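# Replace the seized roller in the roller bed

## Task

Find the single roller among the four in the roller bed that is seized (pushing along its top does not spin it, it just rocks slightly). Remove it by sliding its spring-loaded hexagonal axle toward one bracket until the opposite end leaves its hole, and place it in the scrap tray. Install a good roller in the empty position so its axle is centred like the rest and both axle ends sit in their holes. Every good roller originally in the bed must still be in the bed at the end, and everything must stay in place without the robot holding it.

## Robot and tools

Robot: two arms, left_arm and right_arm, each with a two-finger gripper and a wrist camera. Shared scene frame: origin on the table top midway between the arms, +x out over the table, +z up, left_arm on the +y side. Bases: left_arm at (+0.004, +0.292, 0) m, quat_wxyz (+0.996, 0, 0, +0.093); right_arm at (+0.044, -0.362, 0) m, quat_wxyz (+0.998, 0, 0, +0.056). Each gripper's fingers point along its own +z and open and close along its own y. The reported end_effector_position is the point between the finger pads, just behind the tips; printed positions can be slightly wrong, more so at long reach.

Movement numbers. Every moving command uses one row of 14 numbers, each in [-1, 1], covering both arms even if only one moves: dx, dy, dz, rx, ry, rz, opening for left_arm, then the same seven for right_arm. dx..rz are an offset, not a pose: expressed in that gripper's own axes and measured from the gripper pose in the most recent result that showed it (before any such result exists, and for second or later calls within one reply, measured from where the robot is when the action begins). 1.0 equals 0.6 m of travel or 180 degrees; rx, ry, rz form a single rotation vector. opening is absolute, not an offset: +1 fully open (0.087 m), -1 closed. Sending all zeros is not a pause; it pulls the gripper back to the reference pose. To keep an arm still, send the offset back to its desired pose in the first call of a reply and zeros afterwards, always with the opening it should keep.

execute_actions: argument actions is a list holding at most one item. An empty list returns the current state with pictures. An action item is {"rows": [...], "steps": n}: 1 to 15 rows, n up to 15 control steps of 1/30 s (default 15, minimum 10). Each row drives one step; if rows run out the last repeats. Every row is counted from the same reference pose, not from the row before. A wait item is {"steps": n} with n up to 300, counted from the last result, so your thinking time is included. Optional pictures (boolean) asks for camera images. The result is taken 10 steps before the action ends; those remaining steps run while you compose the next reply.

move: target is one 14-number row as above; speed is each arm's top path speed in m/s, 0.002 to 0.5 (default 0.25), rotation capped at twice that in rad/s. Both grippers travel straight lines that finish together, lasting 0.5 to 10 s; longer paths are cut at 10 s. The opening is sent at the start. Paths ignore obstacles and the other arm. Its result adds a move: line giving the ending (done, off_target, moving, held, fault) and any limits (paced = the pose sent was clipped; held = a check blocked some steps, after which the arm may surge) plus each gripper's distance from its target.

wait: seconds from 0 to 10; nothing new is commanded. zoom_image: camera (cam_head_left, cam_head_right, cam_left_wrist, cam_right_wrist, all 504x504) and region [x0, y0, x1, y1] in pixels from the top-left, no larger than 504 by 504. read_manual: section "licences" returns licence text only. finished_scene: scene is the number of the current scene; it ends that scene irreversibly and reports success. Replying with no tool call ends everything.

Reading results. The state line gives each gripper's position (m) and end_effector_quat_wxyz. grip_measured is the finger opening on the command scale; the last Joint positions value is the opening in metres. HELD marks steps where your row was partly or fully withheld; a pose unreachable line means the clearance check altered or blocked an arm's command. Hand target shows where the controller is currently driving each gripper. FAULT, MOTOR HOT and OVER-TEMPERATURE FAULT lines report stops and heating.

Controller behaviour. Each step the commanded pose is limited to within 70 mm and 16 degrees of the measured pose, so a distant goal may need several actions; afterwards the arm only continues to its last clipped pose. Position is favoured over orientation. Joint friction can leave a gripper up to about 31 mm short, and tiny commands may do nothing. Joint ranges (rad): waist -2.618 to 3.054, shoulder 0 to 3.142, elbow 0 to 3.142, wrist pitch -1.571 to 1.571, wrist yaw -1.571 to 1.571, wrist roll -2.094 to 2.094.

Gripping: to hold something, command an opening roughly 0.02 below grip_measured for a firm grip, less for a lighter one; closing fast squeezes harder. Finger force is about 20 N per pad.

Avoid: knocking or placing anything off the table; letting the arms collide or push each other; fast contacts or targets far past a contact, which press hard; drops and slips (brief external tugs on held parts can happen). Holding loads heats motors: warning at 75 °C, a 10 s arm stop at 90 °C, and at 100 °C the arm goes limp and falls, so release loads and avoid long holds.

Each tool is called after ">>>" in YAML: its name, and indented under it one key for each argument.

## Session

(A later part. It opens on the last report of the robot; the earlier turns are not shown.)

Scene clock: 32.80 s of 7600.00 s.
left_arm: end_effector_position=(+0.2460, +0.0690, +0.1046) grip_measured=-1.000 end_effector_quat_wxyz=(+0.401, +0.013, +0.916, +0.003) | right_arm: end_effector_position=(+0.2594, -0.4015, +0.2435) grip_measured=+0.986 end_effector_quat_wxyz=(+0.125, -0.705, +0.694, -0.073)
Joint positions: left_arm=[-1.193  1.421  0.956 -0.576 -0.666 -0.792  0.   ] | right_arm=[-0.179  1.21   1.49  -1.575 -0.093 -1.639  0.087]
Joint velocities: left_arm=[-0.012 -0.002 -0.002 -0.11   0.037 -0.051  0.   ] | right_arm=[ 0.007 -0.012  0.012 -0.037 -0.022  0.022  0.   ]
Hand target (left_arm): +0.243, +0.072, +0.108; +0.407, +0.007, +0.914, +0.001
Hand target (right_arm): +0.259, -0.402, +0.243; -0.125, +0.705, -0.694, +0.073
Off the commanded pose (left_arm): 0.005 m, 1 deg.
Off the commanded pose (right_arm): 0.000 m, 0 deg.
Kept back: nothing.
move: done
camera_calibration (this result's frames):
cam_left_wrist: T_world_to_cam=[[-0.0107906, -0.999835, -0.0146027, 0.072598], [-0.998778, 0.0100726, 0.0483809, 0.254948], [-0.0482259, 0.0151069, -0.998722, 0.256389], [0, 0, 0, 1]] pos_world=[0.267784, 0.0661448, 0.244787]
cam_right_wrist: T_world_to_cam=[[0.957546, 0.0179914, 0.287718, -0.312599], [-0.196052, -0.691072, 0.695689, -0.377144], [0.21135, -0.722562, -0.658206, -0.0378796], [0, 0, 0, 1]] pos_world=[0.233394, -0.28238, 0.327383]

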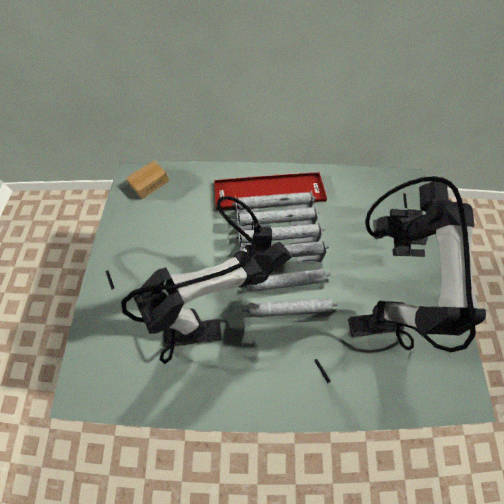

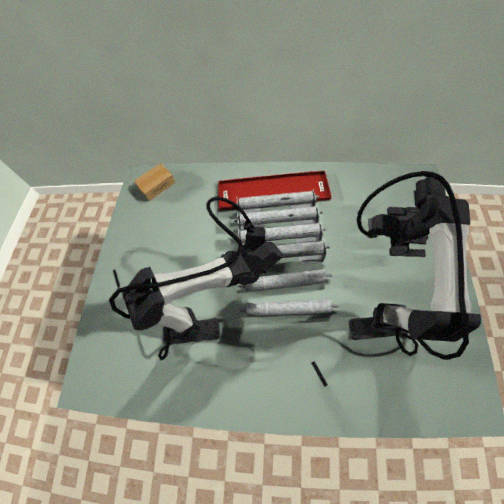

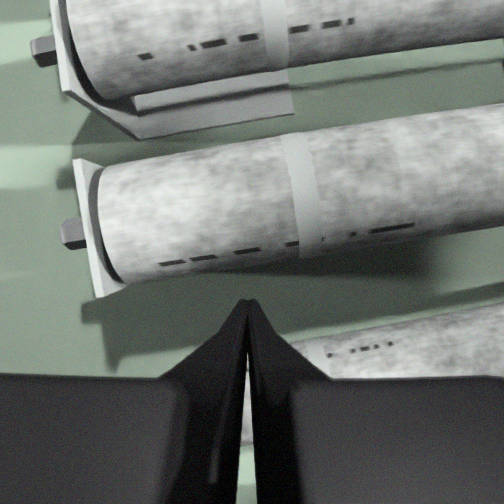

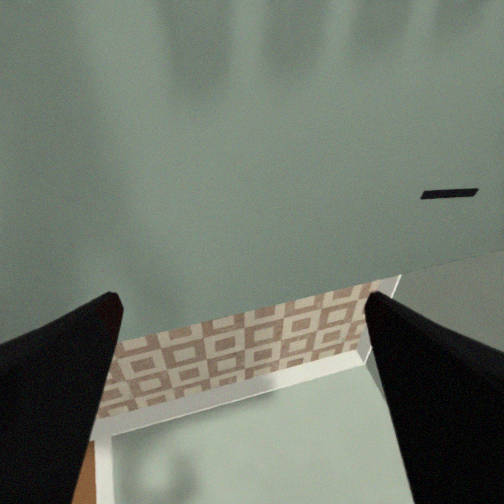

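>>> move:
  target: [-0.061,0,-0.057,0,0,0,-1,0,0,0,0,0,0,1]

>>> move:
  target: [-0.163,0.252,0.147,0.362,-0.0623,0.2612,-0.3,-0.599,-0.265,0.266,-0.0911,0.0168,-0.0425,0.6]

Scene clock: 37.27 s of 7600.00 s.
left_arm: end_effector_position=(+0.2453, +0.0703, +0.1423) grip_measured=-1.000 end_effector_quat_wxyz=(+0.393, +0.017, +0.919, +0.016) | right_arm: end_effector_position=(+0.2594, -0.4015, +0.2435) grip_measured=+0.986 end_effector_quat_wxyz=(+0.125, -0.705, +0.694, -0.073)
Joint positions: left_arm=[-1.193  1.421  1.119 -0.773 -0.667 -0.795  0.   ] | right_arm=[-0.179  1.21   1.49  -1.575 -0.093 -1.639  0.087]
Joint velocities: left_arm=[ 0.012  0.007 -0.002 -0.051 -0.007 -0.081  0.   ] | right_arm=[-0.007 -0.007  0.012  0.007 -0.007  0.037 -0.   ]
Hand target (left_arm): +0.246, +0.068, +0.155; +0.401, +0.013, +0.916, +0.002
Hand target (right_arm): +0.259, -0.402, +0.243; -0.125, +0.705, -0.694, +0.073
Off the commanded pose (left_arm): 0.013 m, 2 deg.
Off the commanded pose (right_arm): 0.000 m, 0 deg.
Kept back: nothing.
After step 90, 0.43 s passed at rest.
move: off_target (left_arm)
camera_calibration (this result's frames):
cam_left_wrist: T_world_to_cam=[[-0.00818447, -0.999085, -0.0419721, 0.0777154], [-0.997806, 0.00540197, 0.0659839, 0.250017], [-0.0656968, 0.04242, -0.996938, 0.29609], [0, 0, 0, 1]] pos_world=[0.269557, 0.0637336, 0.281948]
cam_right_wrist: T_world_to_cam=[[0.957546, 0.0179914, 0.287718, -0.312599], [-0.196052, -0.691072, 0.695689, -0.377144], [0.21135, -0.722562, -0.658206, -0.0378796], [0, 0, 0, 1]] pos_world=[0.233394, -0.28238, 0.327383]

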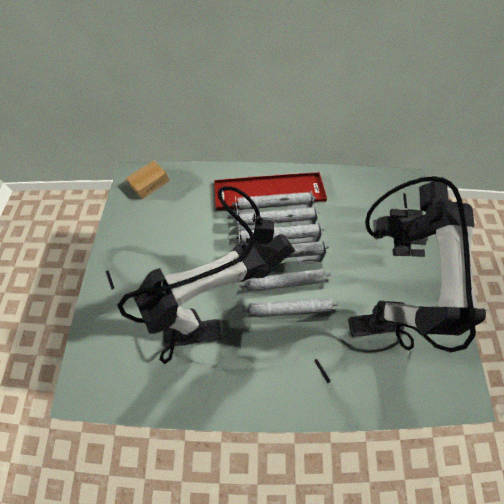

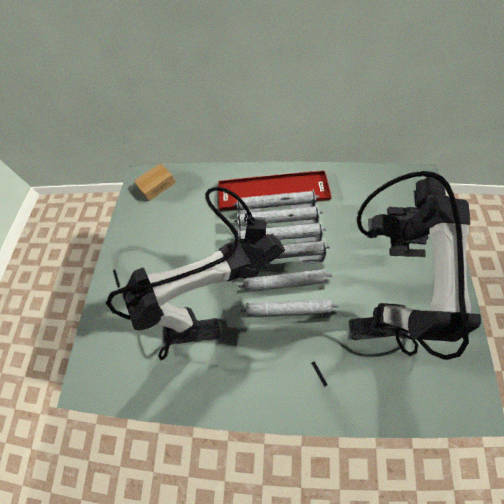

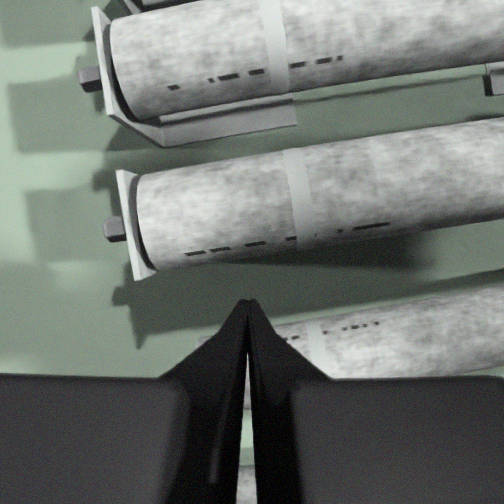

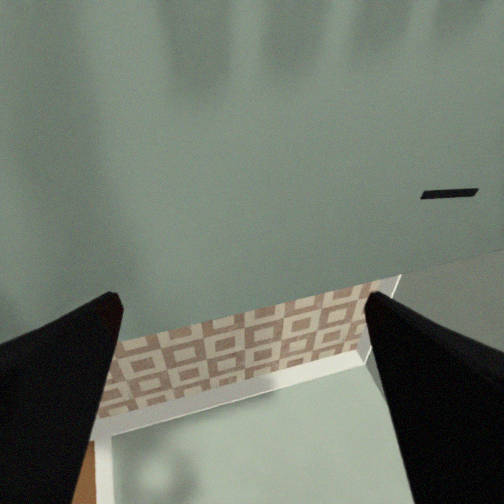

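Scene clock: 40.97 s of 7600.00 s.
left_arm: end_effector_position=(+0.3763, +0.2190, +0.1522) grip_measured=-0.300 end_effector_quat_wxyz=(+0.347, +0.572, +0.673, -0.314) | right_arm: end_effector_position=(+0.4535, -0.0421, +0.1759) grip_measured=+0.600 end_effector_quat_wxyz=(-0.195, +0.757, -0.622, +0.046)
Joint positions: left_arm=[-0.052  1.914  1.661 -1.323  0.975  1.545  0.031] | right_arm=[ 0.632  2.493  2.839 -1.515  0.037 -1.029  0.07 ]
Joint velocities: left_arm=[ 0.002 -0.022  0.007 -0.022  0.051 -0.007 -0.   ] | right_arm=[ 0.017 -0.007  0.012  0.037 -0.022  0.037  0.   ]
Hand target (left_arm): +0.380, +0.219, +0.153; +0.352, +0.571, +0.670, -0.319
Hand target (right_arm): +0.454, -0.035, +0.170; -0.197, +0.760, -0.618, +0.044
Off the commanded pose (left_arm): 0.007 m, 3 deg.
Off the commanded pose (right_arm): 0.021 m, 23 deg; orientation clipped at the last step of the last action.
elbow stopped short (right arm): the move would have taken joint 3 (elbow) straighter than the controller allows; a more bent joint 3 avoids this.
Kept back: nothing.
move: off_target (left_arm, right_arm); limits=paced
camera_calibration (this result's frames):
cam_left_wrist: T_world_to_cam=[[-0.987004, -0.158274, 0.0277849, 0.401354], [-0.160302, 0.981837, -0.101483, -0.124204], [-0.0112181, -0.104618, -0.994449, 0.319543], [0, 0, 0, 1]] pos_world=[0.379813, 0.218902, 0.294013]
cam_right_wrist: T_world_to_cam=[[0.917167, 0.162108, 0.364041, -0.474476], [-0.0986136, -0.792782, 0.601474, -0.0756084], [0.386109, -0.587552, -0.711128, 0.0720469], [0, 0, 0, 1]] pos_world=[0.3999, 0.0593066, 0.26944]

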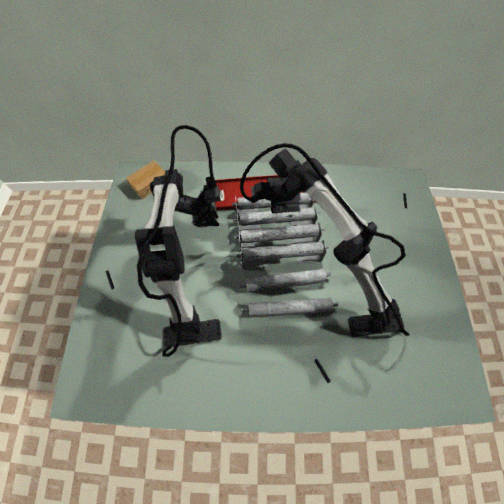

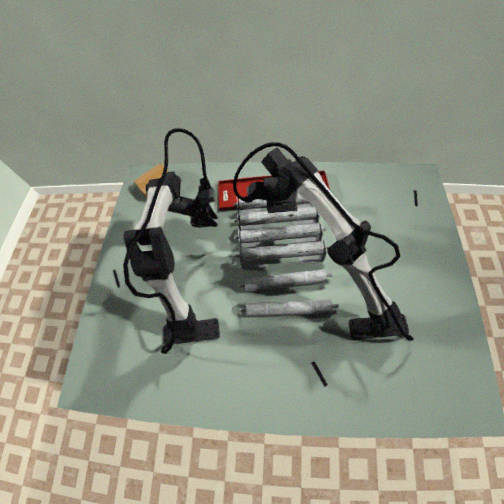

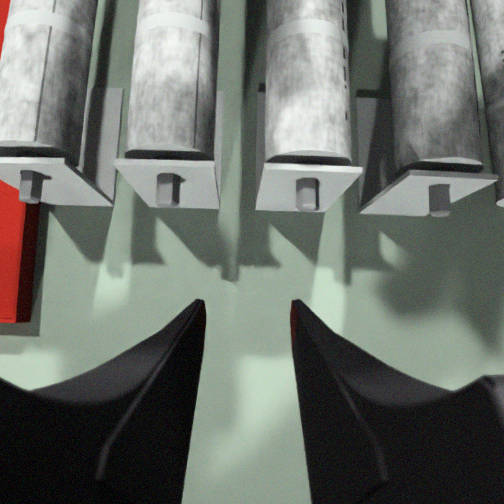

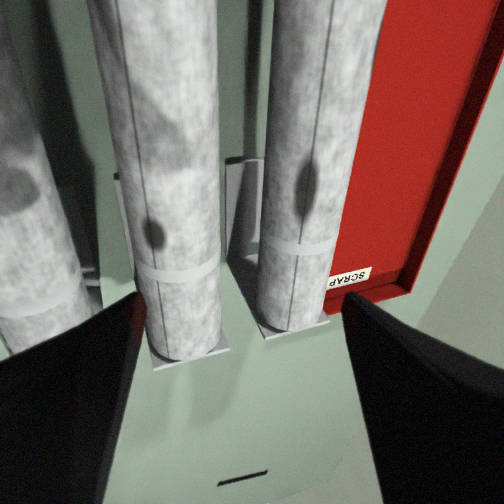

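>>> move:
  target: [0.074,0.073,0.11,0,-0.02,0,-0.3,0.019,0.022,0.035,-0.1032,-0.1605,0.0528,0.6]
  speed: 0.15

Scene clock: 45.33 s of 7600.00 s.
left_arm: end_effector_position=(+0.4261, +0.1994, +0.0851) grip_measured=-0.300 end_effector_quat_wxyz=(+0.373, +0.567, +0.661, -0.319) | right_arm: end_effector_position=(+0.4487, -0.0458, +0.1421) grip_measured=+0.600 end_effector_quat_wxyz=(-0.216, +0.714, -0.614, -0.260)
Joint positions: left_arm=[-0.1    2.085  1.612 -0.986  1.023  1.441  0.031] | right_arm=[ 0.405  2.493  2.67  -1.471 -0.639 -1.11   0.07 ]
Joint velocities: left_arm=[ 0.002 -0.012 -0.017  0.037 -0.022  0.066  0.   ] | right_arm=[ 0.002  0.007 -0.027 -0.007  0.051 -0.081  0.   ]
Hand target (left_arm): +0.423, +0.194, +0.078; +0.369, +0.562, +0.662, -0.332
Hand target (right_arm): +0.450, -0.048, +0.149; -0.224, +0.713, -0.612, -0.259
Off the commanded pose (left_arm): 0.009 m, 2 deg.
Off the commanded pose (right_arm): 0.009 m, 1 deg.
Kept back: nothing.
move: done
camera_calibration (this result's frames):
cam_left_wrist: T_world_to_cam=[[-0.986596, -0.163173, 0.00170763, 0.452238], [-0.161516, 0.974982, -0.152719, -0.0976282], [0.0232546, -0.150947, -0.988268, 0.245357], [0, 0, 0, 1]] pos_world=[0.424702, 0.206015, 0.226797]
cam_right_wrist: T_world_to_cam=[[0.987501, 0.157492, 0.00612909, -0.438084], [0.153384, -0.969237, 0.192492, -0.121672], [0.0362564, -0.189146, -0.981279, 0.261359], [0, 0, 0, 1]] pos_world=[0.441795, 0.00050092, 0.282572]

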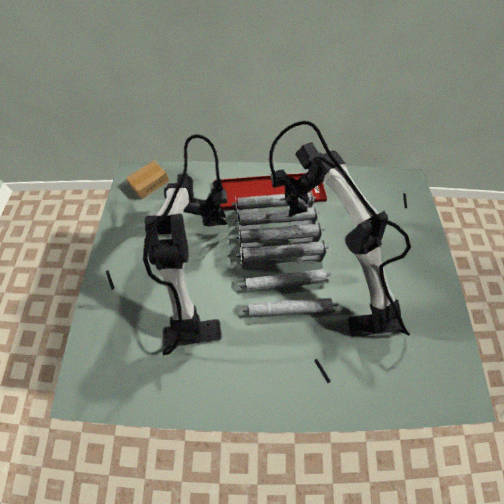

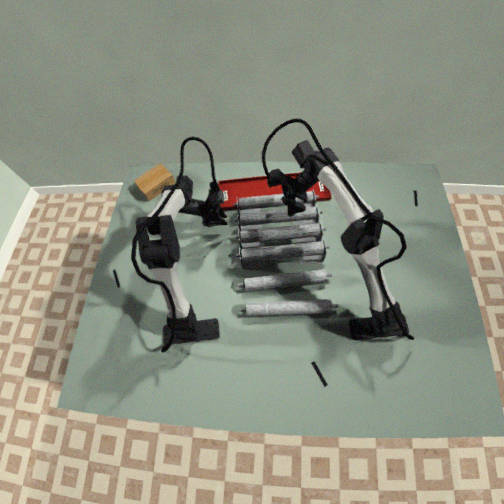

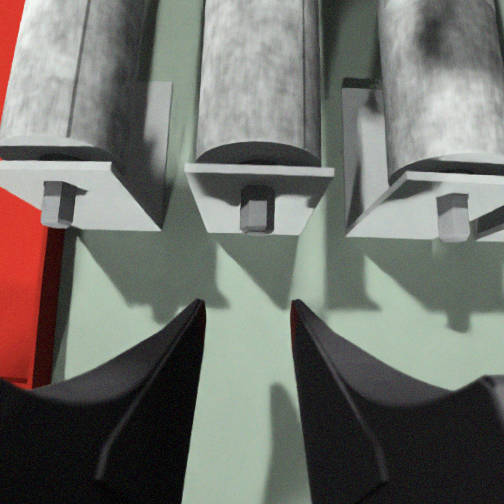

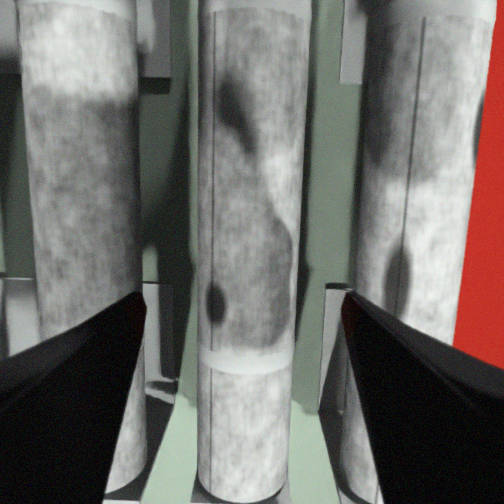

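>>> move:
  target: [-0.015,-0.005,0.051,0,0,0,-0.3,0.072,0,0.086,0,0,0,0.6]
  speed: 0.06

Scene clock: 47.70 s of 7600.00 s.
left_arm: end_effector_position=(+0.4299, +0.1704, +0.0724) grip_measured=-0.300 end_effector_quat_wxyz=(+0.371, +0.564, +0.663, -0.324) | right_arm: end_effector_position=(+0.4497, -0.0451, +0.0715) grip_measured=+0.600 end_effector_quat_wxyz=(-0.213, +0.713, -0.615, -0.261)
Joint positions: left_arm=[-0.171  2.085  1.553 -0.822  1.016  1.304  0.031] | right_arm=[ 0.405  2.384  2.183 -1.101 -0.64  -1.11   0.07 ]
Joint velocities: left_arm=[-0.007 -0.002  0.002 -0.022 -0.022 -0.022 -0.001] | right_arm=[-0.007  0.007 -0.002 -0.037  0.007  0.022 -0.   ]
Hand target (left_arm): +0.428, +0.168, +0.078; +0.374, +0.566, +0.661, -0.319
Hand target (right_arm): +0.448, -0.046, +0.075; -0.216, +0.714, -0.614, -0.260
Off the commanded pose (left_arm): 0.005 m, 1 deg.
Off the commanded pose (right_arm): 0.004 m, 0 deg.
Kept back: nothing.
move: done
camera_calibration (this result's frames):
cam_left_wrist: T_world_to_cam=[[-0.986288, -0.164409, 0.0143583, 0.450484], [-0.164619, 0.973909, -0.15621, -0.0688371], [0.0116986, -0.156431, -0.98762, 0.234231], [0, 0, 0, 1]] pos_world=[0.430235, 0.177746, 0.21411]
cam_right_wrist: T_world_to_cam=[[0.987502, 0.157602, -0.000784119, -0.438249], [0.154738, -0.968588, 0.194662, -0.108333], [0.0299195, -0.19235, -0.98087, 0.194783], [0, 0, 0, 1]] pos_world=[0.443707, 0.00160494, 0.211802]

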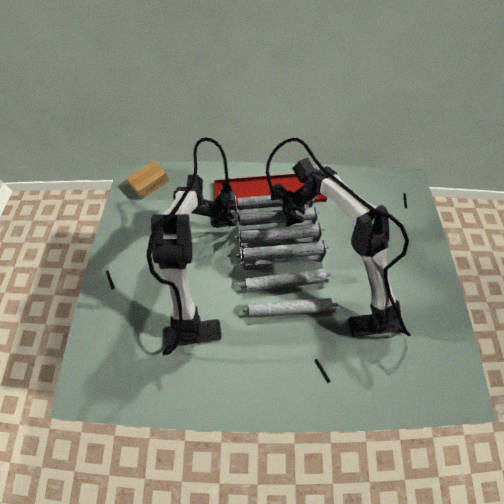

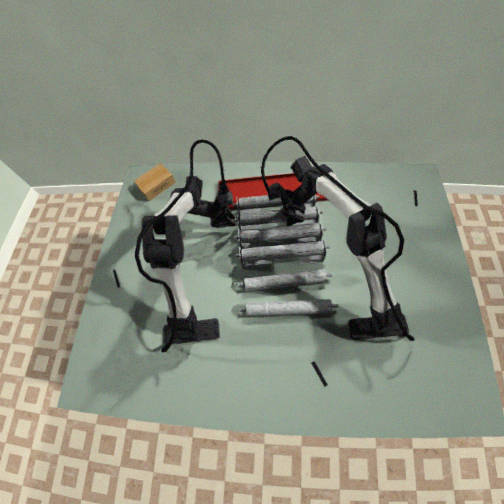

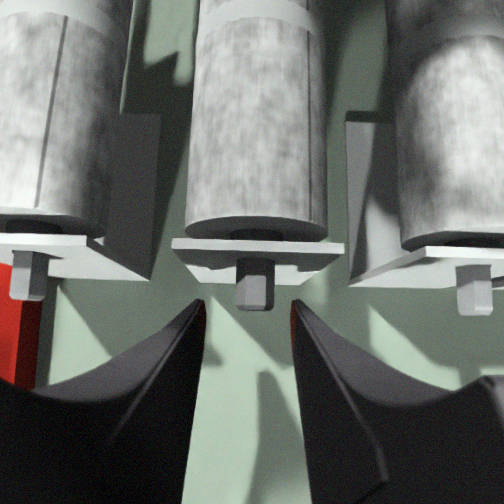

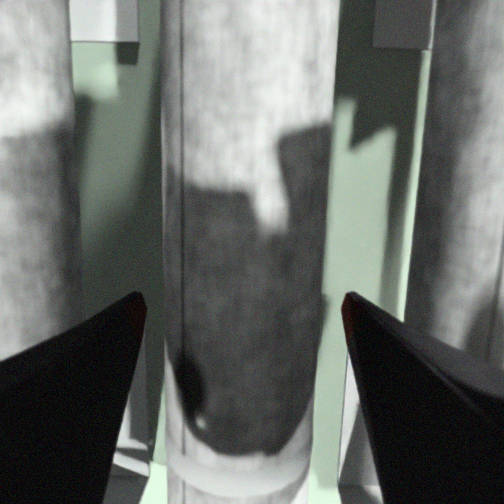

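>>> move:
  target: [-0.018,-0.005,0.017,0,0,0,-0.3,0,0,0,0,0,0,0.05]
  speed: 0.03

Scene clock: 48.90 s of 7600.00 s.
left_arm: end_effector_position=(+0.4308, +0.1581, +0.0732) grip_measured=-0.300 end_effector_quat_wxyz=(+0.368, +0.562, +0.664, -0.329) | right_arm: end_effector_position=(+0.4493, -0.0451, +0.0715) grip_measured=+0.073 end_effector_quat_wxyz=(-0.212, +0.712, -0.616, -0.262)
Joint positions: left_arm=[-0.2    2.085  1.553 -0.788  1.013  1.251  0.031] | right_arm=[ 0.405  2.384  2.183 -1.102 -0.641 -1.109  0.047]
Joint velocities: left_arm=[ 0.007  0.002 -0.022  0.007 -0.007 -0.007 -0.   ] | right_arm=[ 0.002 -0.027  0.002  0.022 -0.007 -0.037  0.001]
Hand target (left_arm): +0.429, +0.156, +0.077; +0.371, +0.564, +0.663, -0.325
Hand target (right_arm): +0.450, -0.045, +0.071; -0.213, +0.713, -0.615, -0.261
Off the commanded pose (left_arm): 0.004 m, 1 deg.
Off the commanded pose (right_arm): 0.000 m, 0 deg.
Kept back: nothing.
move: done
camera_calibration (this result's frames):
cam_left_wrist: T_world_to_cam=[[-0.986226, -0.163311, 0.026232, 0.448218], [-0.165404, 0.973529, -0.157741, -0.0560778], [0.000223245, -0.159907, -0.987132, 0.238566], [0, 0, 0, 1]] pos_world=[0.432715, 0.165941, 0.214893]
cam_right_wrist: T_world_to_cam=[[0.987635, 0.156737, -0.00321171, -0.437773], [0.154374, -0.968767, 0.19406, -0.10807], [0.0273051, -0.192157, -0.980984, 0.19602], [0, 0, 0, 1]] pos_world=[0.443691, 0.00158757, 0.211859]

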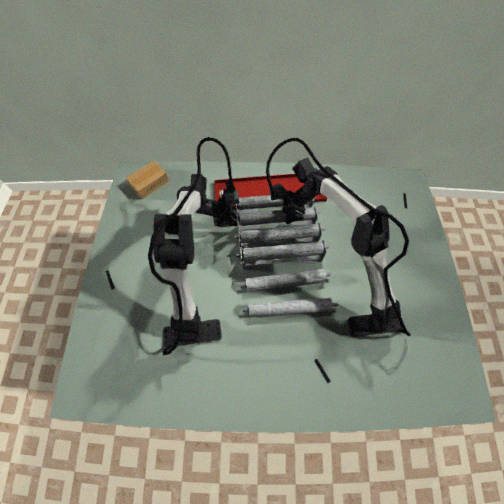

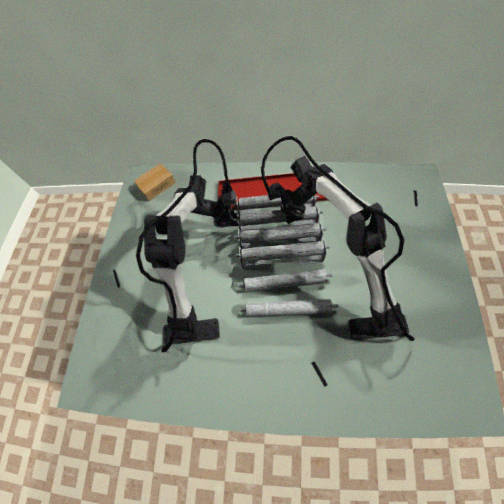

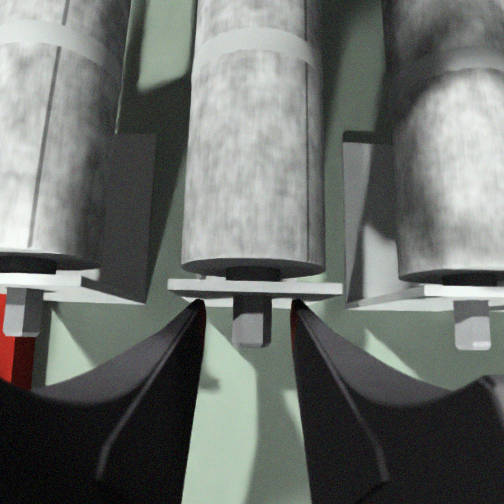

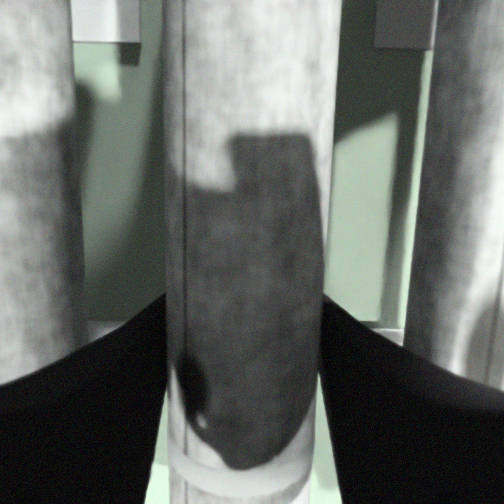

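>>> move:
  target: [0,0,0,0,0,0,-0.76,0,0,0,0,0,0,0.05]
  speed: 0.03

>>> move:
  target: [0.021,0,-0.035,0,0,0,-0.76,0,0,0,0,0,0,0.05]
  speed: 0.02

>>> zoom_image:
  camera: "cam_head_right"
  region: [220, 170, 350, 270]

Scene clock: 50.10 s of 7600.00 s.
left_arm: end_effector_position=(+0.4296, +0.1581, +0.0730) grip_measured=-0.745 end_effector_quat_wxyz=(+0.365, +0.559, +0.666, -0.331) | right_arm: end_effector_position=(+0.4492, -0.0451, +0.0715) grip_measured=+0.073 end_effector_quat_wxyz=(-0.212, +0.712, -0.616, -0.262)
Joint positions: left_arm=[-0.2    2.085  1.553 -0.794  1.012  1.246  0.011] | right_arm=[ 0.405  2.384  2.183 -1.102 -0.641 -1.109  0.047]
Joint velocities: left_arm=[ 0.022  0.007 -0.002  0.081  0.051 -0.051  0.   ] | right_arm=[-0.007  0.002 -0.022 -0.066 -0.066  0.037 -0.   ]
Hand target (left_arm): +0.431, +0.158, +0.073; +0.368, +0.562, +0.664, -0.329
Hand target (right_arm): +0.449, -0.045, +0.071; -0.212, +0.712, -0.616, -0.262
Off the commanded pose (left_arm): 0.001 m, 1 deg.
Off the commanded pose (right_arm): 0.000 m, 0 deg.
Kept back: nothing.
move: done
camera_calibration (this result's frames):
cam_left_wrist: T_world_to_cam=[[-0.985584, -0.165526, 0.0350167, 0.446464], [-0.16899, 0.973145, -0.156303, -0.0548546], [-0.00820409, -0.159968, -0.987088, 0.241965], [0, 0, 0, 1]] pos_world=[0.432743, 0.165989, 0.214633]
cam_right_wrist: T_world_to_cam=[[0.98768, 0.156446, -0.00345373, -0.437774], [0.154135, -0.968804, 0.194065, -0.107964], [0.0270147, -0.192207, -0.980983, 0.196148], [0, 0, 0, 1]] pos_world=[0.443722, 0.00159277, 0.211858]

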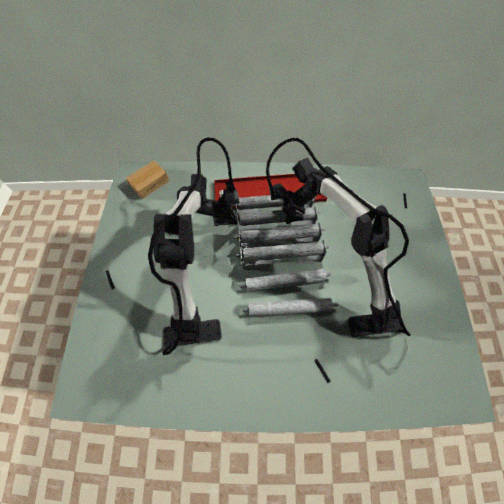

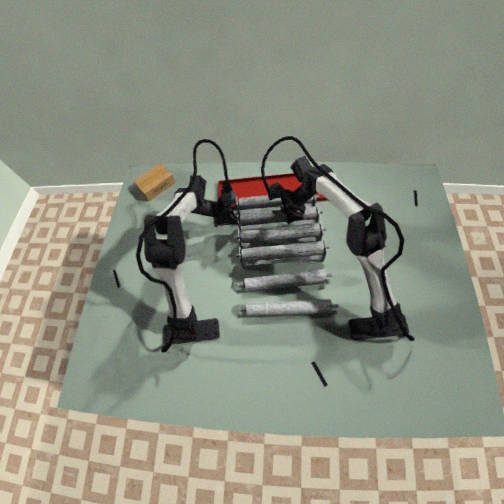

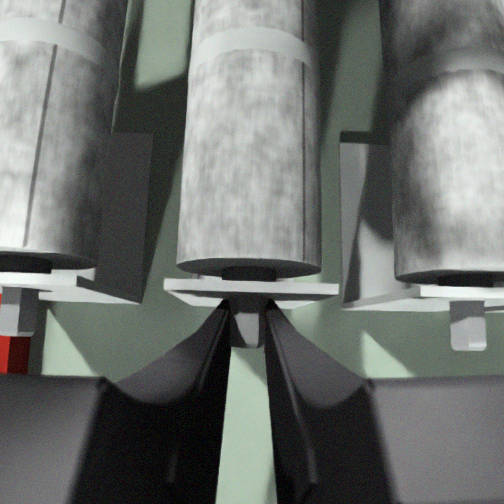

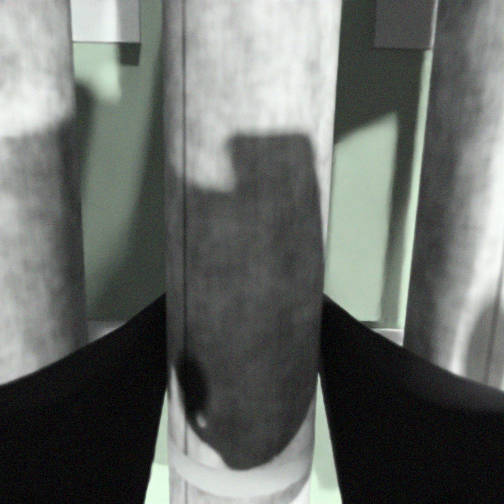

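Scene clock: 51.53 s of 7600.00 s.
left_arm: end_effector_position=(+0.4288, +0.1606, +0.0732) grip_measured=-0.745 end_effector_quat_wxyz=(+0.379, +0.575, +0.644, -0.333) | right_arm: end_effector_position=(+0.4492, -0.0445, +0.0718) grip_measured=+0.073 end_effector_quat_wxyz=(-0.213, +0.712, -0.615, -0.263)
Joint positions: left_arm=[-0.185  2.092  1.553 -0.82   1.044  1.335  0.011] | right_arm=[ 0.405  2.384  2.183 -1.101 -0.645 -1.109  0.047]
Joint velocities: left_arm=[-0.017  0.002 -0.002 -0.037  0.007  0.007  0.   ] | right_arm=[-0.012  0.007 -0.017  0.007  0.007 -0.037  0.   ]
Hand target (left_arm): +0.425, +0.182, +0.073; +0.366, +0.559, +0.667, -0.331
Hand target (right_arm): +0.449, -0.045, +0.071; -0.212, +0.712, -0.616, -0.262
Off the commanded pose (left_arm): 0.022 m, 3 deg.
Off the commanded pose (right_arm): 0.001 m, 0 deg.
Kept back: nothing.
move: off_target (left_arm)
camera_calibration (this result's frames):
cam_left_wrist: T_world_to_cam=[[-0.99179, -0.127806, -0.0042269, 0.44555], [-0.124877, 0.97512, -0.183156, -0.0747034], [0.0275301, -0.181124, -0.983075, 0.230329], [0, 0, 0, 1]] pos_world=[0.426223, 0.171507, 0.214631]
cam_right_wrist: T_world_to_cam=[[0.98752, 0.15746, -0.00332282, -0.437707], [0.155212, -0.969406, 0.19016, -0.107595], [0.0267215, -0.188302, -0.981748, 0.19698], [0, 0, 0, 1]] pos_world=[0.44368, 0.00171033, 0.21239]

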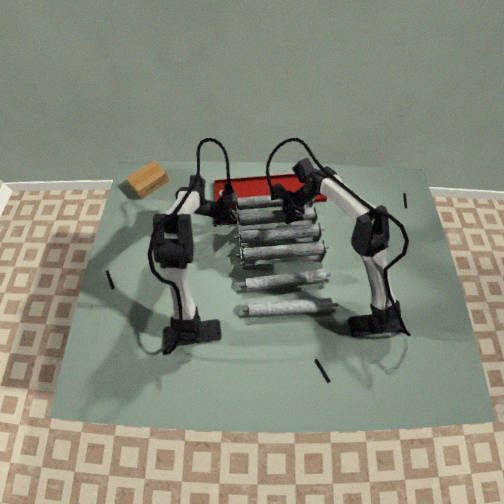

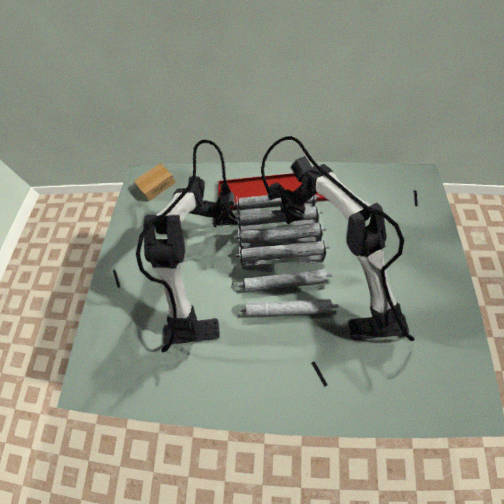

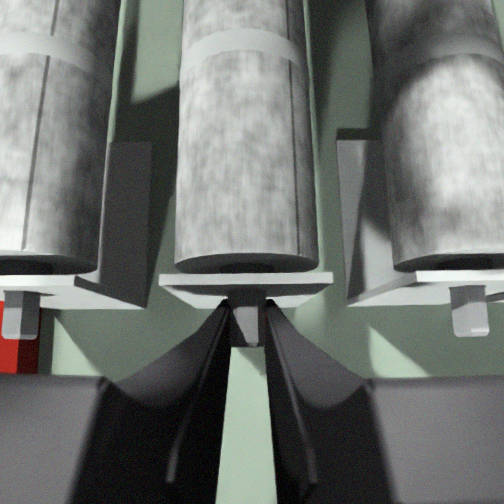

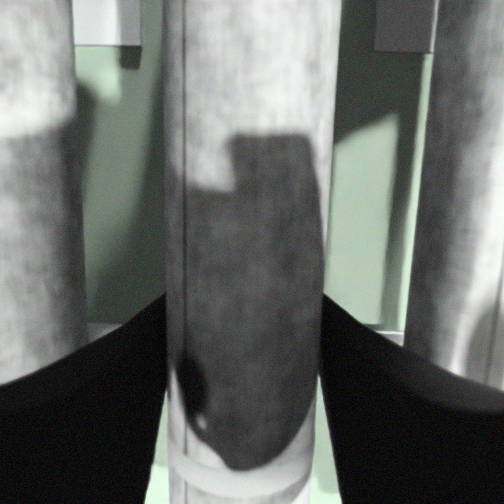

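Region (220, 170, 350, 270) of cam_head_right's 504x504 image, scaled by 3.877, with more detail than that image has; it fills the top 388 rows of this view, and the rest is white.

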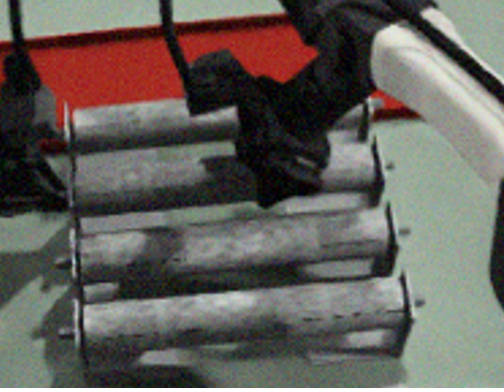

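>>> move:
  target: [0.038,-0.004,-0.068,0,0,0,-0.79,0,0,0,0,0,0,0.05]
  speed: 0.03

Scene clock: 53.67 s of 7600.00 s.
left_arm: end_effector_position=(+0.4256, +0.1807, +0.0732) grip_measured=-0.745 end_effector_quat_wxyz=(+0.396, +0.592, +0.617, -0.336) | right_arm: end_effector_position=(+0.4495, -0.0444, +0.0701) grip_measured=+0.073 end_effector_quat_wxyz=(-0.212, +0.713, -0.615, -0.263)
Joint positions: left_arm=[-0.126  2.122  1.585 -0.952  1.09   1.54   0.011] | right_arm=[ 0.405  2.387  2.183 -1.099 -0.643 -1.11   0.047]
Joint velocities: left_arm=[ 0.007  0.007  0.007  0.007 -0.007 -0.037  0.   ] | right_arm=[ 0.007 -0.012  0.002  0.066 -0.007  0.037 -0.   ]
Hand target (left_arm): +0.420, +0.206, +0.072; +0.379, +0.575, +0.644, -0.333
Hand target (right_arm): +0.449, -0.044, +0.072; -0.214, +0.712, -0.615, -0.263
Off the commanded pose (left_arm): 0.027 m, 4 deg.
Off the commanded pose (right_arm): 0.002 m, 0 deg.
Kept back: nothing.
move: off_target (left_arm)
camera_calibration (this result's frames):
cam_left_wrist: T_world_to_cam=[[-0.995071, -0.0844519, -0.0519733, 0.442074], [-0.0713266, 0.973669, -0.216518, -0.114721], [0.0688902, -0.211744, -0.974894, 0.221386], [0, 0, 0, 1]] pos_world=[0.416461, 0.195911, 0.213965]
cam_right_wrist: T_world_to_cam=[[0.987354, 0.158491, -0.00348979, -0.43789], [0.156191, -0.968789, 0.192489, -0.107869], [0.0271269, -0.1906, -0.981293, 0.19494], [0, 0, 0, 1]] pos_world=[0.443913, 0.00205485, 0.210529]

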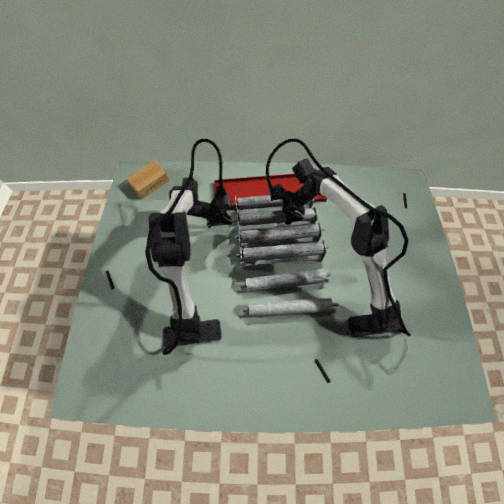

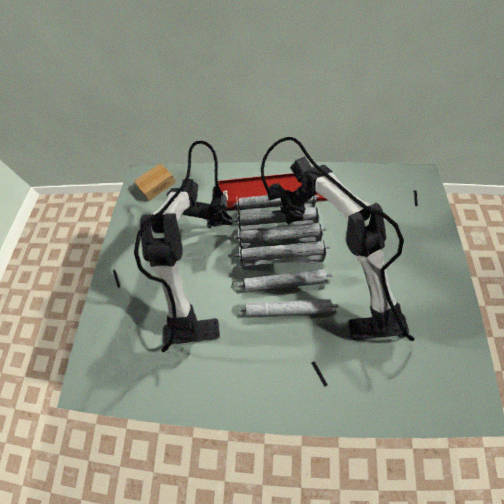

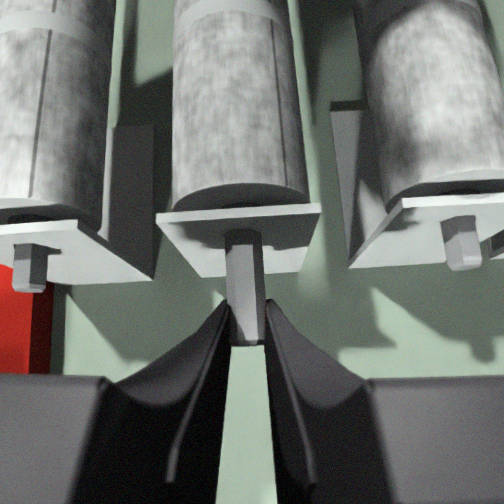

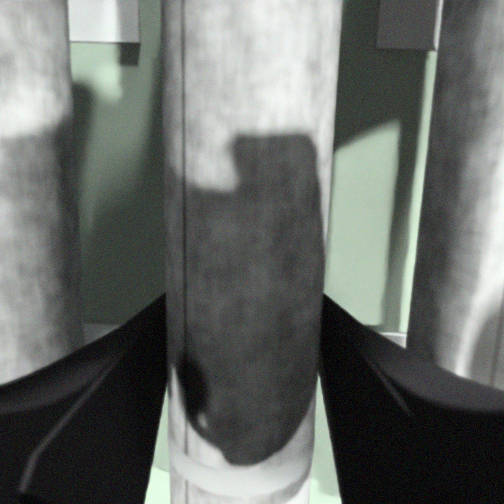

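>>> execute_actions:
  actions:
    - {"rows":[[0.02,0,-0.04,0,0,0,-0.79,-0.004,0,-0.005,0,0.005,0,0.05],[0.02,0,-0.04,0,0,0,-0.79,-0.006,0,-0.007,0,0.008,0,0.05],[0.02,0,-0.04,0,0,0,-0.79,-0.008,0,-0.01,0,0.011,0,0.05],[0.02,0,-0.04,0,0,0,-0.79,-0.01,0,-0.012,0,0.014,0,0.05],[0.02,0,-0.04,0,0,0,-0.79,-0.012,0,-0.014,0,0.017,0,0.05],[0.02,0,-0.04,0,0,0,-0.79,-0.014,0,-0.017,0,0.02,0,0.05],[0.02,0,-0.04,0,0,0,-0.79,-0.016,0,-0.019,0,0.023,0,0.05],[0.02,0,-0.04,0,0,0,-0.79,-0.018,0,-0.022,0,0.026,0,0.05],[0.02,0,-0.04,0,0,0,-0.79,-0.02,0,-0.024,0,0.029,0,0.05],[0.02,0,-0.04,0,0,0,-0.79,-0.022,0,-0.026,0,0.032,0,0.05],[0.02,0,-0.04,0,0,0,-0.79,-0.024,0,-0.029,0,0.035,0,0.05]],"steps":15}

>>> wait:
  seconds: 0.4

>>> zoom_image:
  camera: "cam_head_right"
  region: [220, 170, 350, 270]

Scene clock: 54.83 s of 7600.00 s.
left_arm: end_effector_position=(+0.4257, +0.1808, +0.0729) grip_measured=-0.745 end_effector_quat_wxyz=(+0.406, +0.598, +0.601, -0.341) | right_arm: end_effector_position=(+0.4497, -0.0444, +0.0702) grip_measured=+0.073 end_effector_quat_wxyz=(-0.204, +0.716, -0.617, -0.253)
Joint positions: left_arm=[-0.118  2.14   1.598 -0.985  1.118  1.605  0.011] | right_arm=[ 0.413  2.403  2.22  -1.13  -0.618 -1.11   0.047]
Joint velocities: left_arm=[ 0.042  0.085  0.095 -0.154  0.139  0.212 -0.002] | right_arm=[ 0.061  0.188  0.432 -0.403  0.242 -0.007 -0.001]
Steps of this call (steps 1 to 30: nothing new was sent; steps 31 to 35: the first 5 steps of this action). Readings (end_effector_position):
31: left_arm (+0.4257, +0.1809, +0.0730) | right_arm (+0.4494, -0.0443, +0.0700)
32: left_arm (+0.4258, +0.1808, +0.0730) | right_arm (+0.4493, -0.0443, +0.0697)
34: left_arm (+0.4258, +0.1807, +0.0730) | right_arm (+0.4496, -0.0443, +0.0699)
35: the state above

Scene clock: 55.57 s of 7600.00 s.
left_arm: end_effector_position=(+0.4256, +0.1805, +0.0714) grip_measured=-0.744 end_effector_quat_wxyz=(+0.409, +0.605, +0.591, -0.342) | right_arm: end_effector_position=(+0.4504, -0.0456, +0.0805) grip_measured=+0.073 end_effector_quat_wxyz=(-0.175, +0.727, -0.625, -0.224)
Joint positions: left_arm=[-0.116  2.155  1.612 -1.014  1.125  1.657  0.011] | right_arm=[ 0.437  2.481  2.428 -1.297 -0.537 -1.109  0.047]
Joint velocities: left_arm=[ 0.007  0.017 -0.012  0.007  0.007  0.037 -0.   ] | right_arm=[-0.007  0.002  0.002 -0.007  0.022  0.007  0.   ]
Hand target (left_arm): +0.423, +0.206, +0.073; +0.397, +0.591, +0.617, -0.335
Hand target (right_arm): +0.450, -0.045, +0.093; -0.181, +0.726, -0.625, -0.223
Off the commanded pose (left_arm): 0.027 m, 4 deg.
Off the commanded pose (right_arm): 0.012 m, 0 deg.
Kept back: nothing.
Steps of this call (steps 1 to 10: the last 10 steps of your previous action; steps 11 to 22: nothing new was sent). Readings (end_effector_position):
1: left_arm (+0.4256, +0.1808, +0.0729) | right_arm (+0.4499, -0.0445, +0.0711)
2: left_arm (+0.4256, +0.1808, +0.0727) | right_arm (+0.4501, -0.0445, +0.0720)
4: left_arm (+0.4256, +0.1808, +0.0723) | right_arm (+0.4501, -0.0447, +0.0747)
8: left_arm (+0.4256, +0.1806, +0.0715) | right_arm (+0.4505, -0.0452, +0.0796)
22: the state above
camera_calibration (this result's frames):
cam_left_wrist: T_world_to_cam=[[-0.995235, -0.042555, -0.0877299, 0.43696], [-0.0196036, 0.968691, -0.247492, -0.133848], [0.0955153, -0.244593, -0.96491, 0.213458], [0, 0, 0, 1]] pos_world=[0.411866, 0.200462, 0.211176]
cam_right_wrist: T_world_to_cam=[[0.986605, 0.162788, -0.0104743, -0.437448], [0.158336, -0.940226, 0.301505, -0.119528], [0.0392332, -0.299125, -0.953407, 0.19224], [0, 0, 0, 1]] pos_world=[0.442972, 0.016332, 0.21474]

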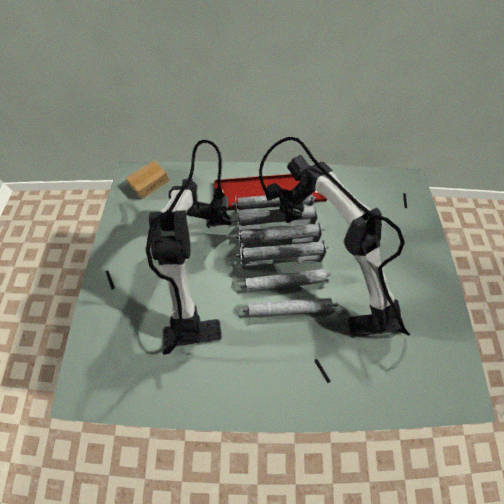

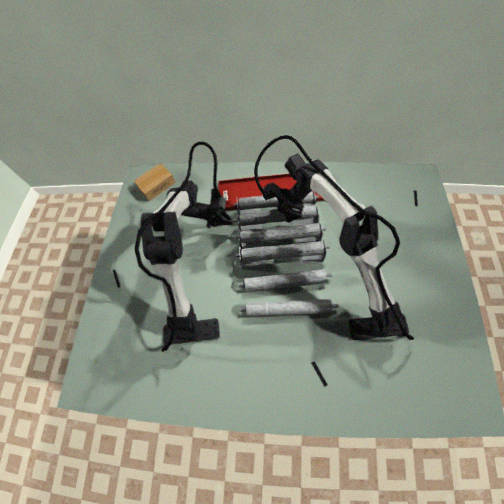

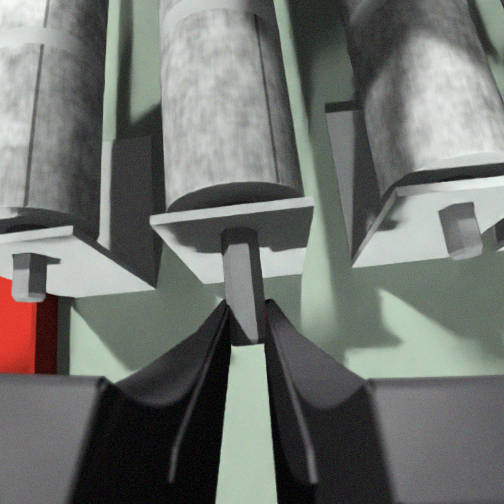

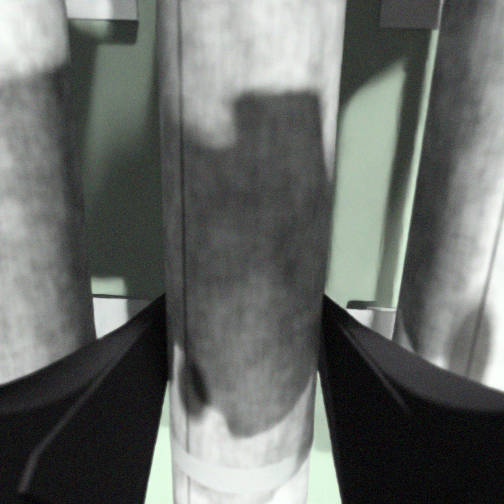

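Region (220, 170, 350, 270) of cam_head_right's 504x504 image, scaled by 3.877, with more detail than that image has; it fills the top 388 rows of this view, and the rest is white.

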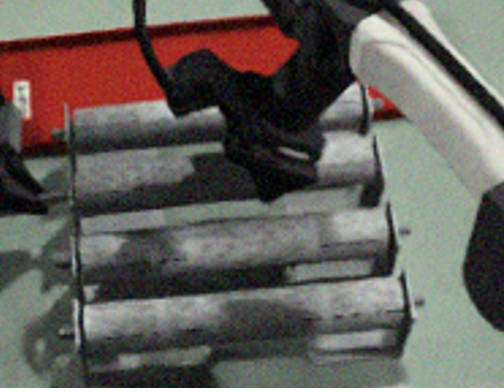

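>>> move:
  target: [0,0,0,0,0,0,-0.79,-0.037,0,-0.055,0,0.01,0,0.05]
  speed: 0.03

>>> zoom_image:
  camera: "cam_head_right"
  region: [220, 170, 350, 270]

Scene clock: 57.47 s of 7600.00 s.
left_arm: end_effector_position=(+0.4274, +0.1726, +0.0698) grip_measured=-0.742 end_effector_quat_wxyz=(+0.409, +0.613, +0.584, -0.340) | right_arm: end_effector_position=(+0.4489, -0.0460, +0.0982) grip_measured=+0.073 end_effector_quat_wxyz=(-0.155, +0.725, -0.636, -0.213)
Joint positions: left_arm=[-0.136  2.159  1.612 -0.989  1.122  1.648  0.011] | right_arm=[ 0.45   2.64   2.818 -1.553 -0.5   -1.089  0.047]
Joint velocities: left_arm=[-0.002 -0.012  0.007  0.022 -0.095  0.022 -0.002] | right_arm=[ 0.012 -0.022 -0.002 -0.007  0.051  0.022  0.   ]
Hand target (left_arm): +0.426, +0.180, +0.071; +0.409, +0.605, +0.591, -0.342
Hand target (right_arm): +0.451, -0.046, +0.120; -0.179, +0.728, -0.628, -0.209
Off the commanded pose (left_arm): 0.008 m, 1 deg.
Off the commanded pose (right_arm): 0.022 m, 2 deg.
elbow stopped short (right arm): the move would have taken joint 3 (elbow) straighter than the controller allows; a more bent joint 3 avoids this.
Kept back: nothing.
move: off_target (right_arm)
camera_calibration (this result's frames):
cam_left_wrist: T_world_to_cam=[[-0.994536, -0.0260956, -0.101079, 0.436099], [-0.000648214, 0.969778, -0.243989, -0.135066], [0.104392, -0.24259, -0.964496, 0.205613], [0, 0, 0, 1]] pos_world=[0.412164, 0.192244, 0.209439]
cam_right_wrist: T_world_to_cam=[[0.988235, 0.149995, -0.0298898, -0.435126], [0.15109, -0.927087, 0.343046, -0.125331], [0.0237448, -0.343526, -0.938843, 0.212581], [0, 0, 0, 1]] pos_world=[0.443895, 0.0221009, 0.229568]

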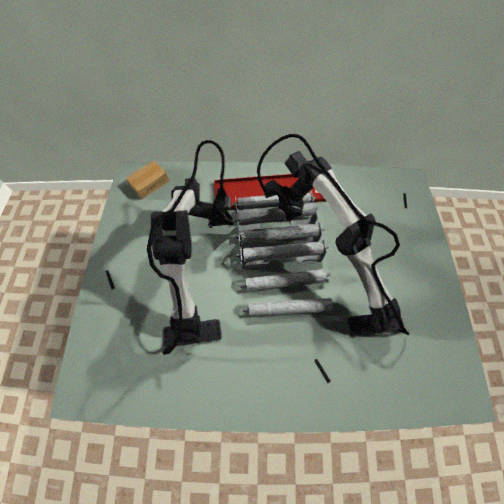

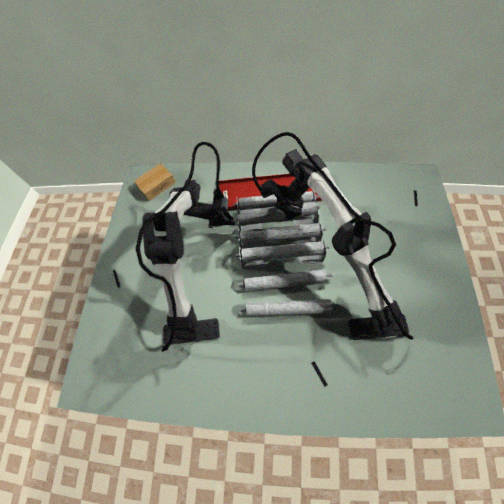

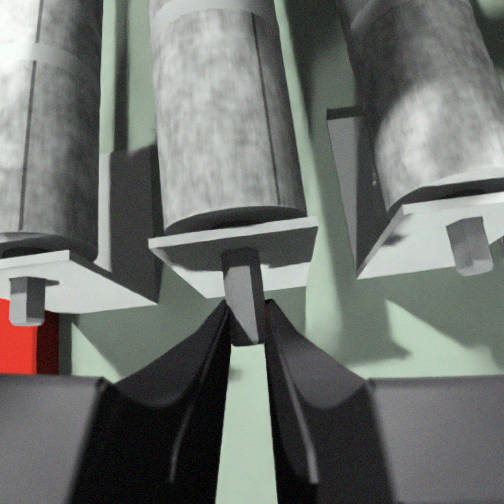

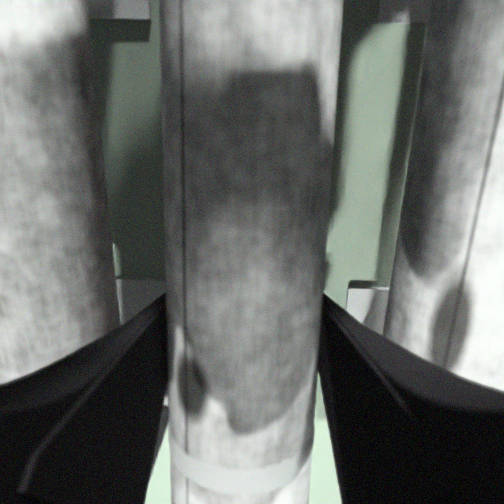

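Region (220, 170, 350, 270) of cam_head_right's 504x504 image, scaled by 3.877, with more detail than that image has; it fills the top 388 rows of this view, and the rest is white.

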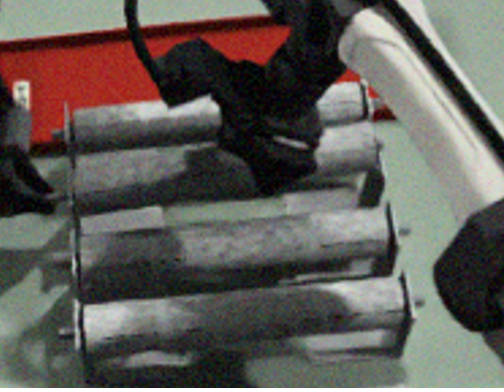

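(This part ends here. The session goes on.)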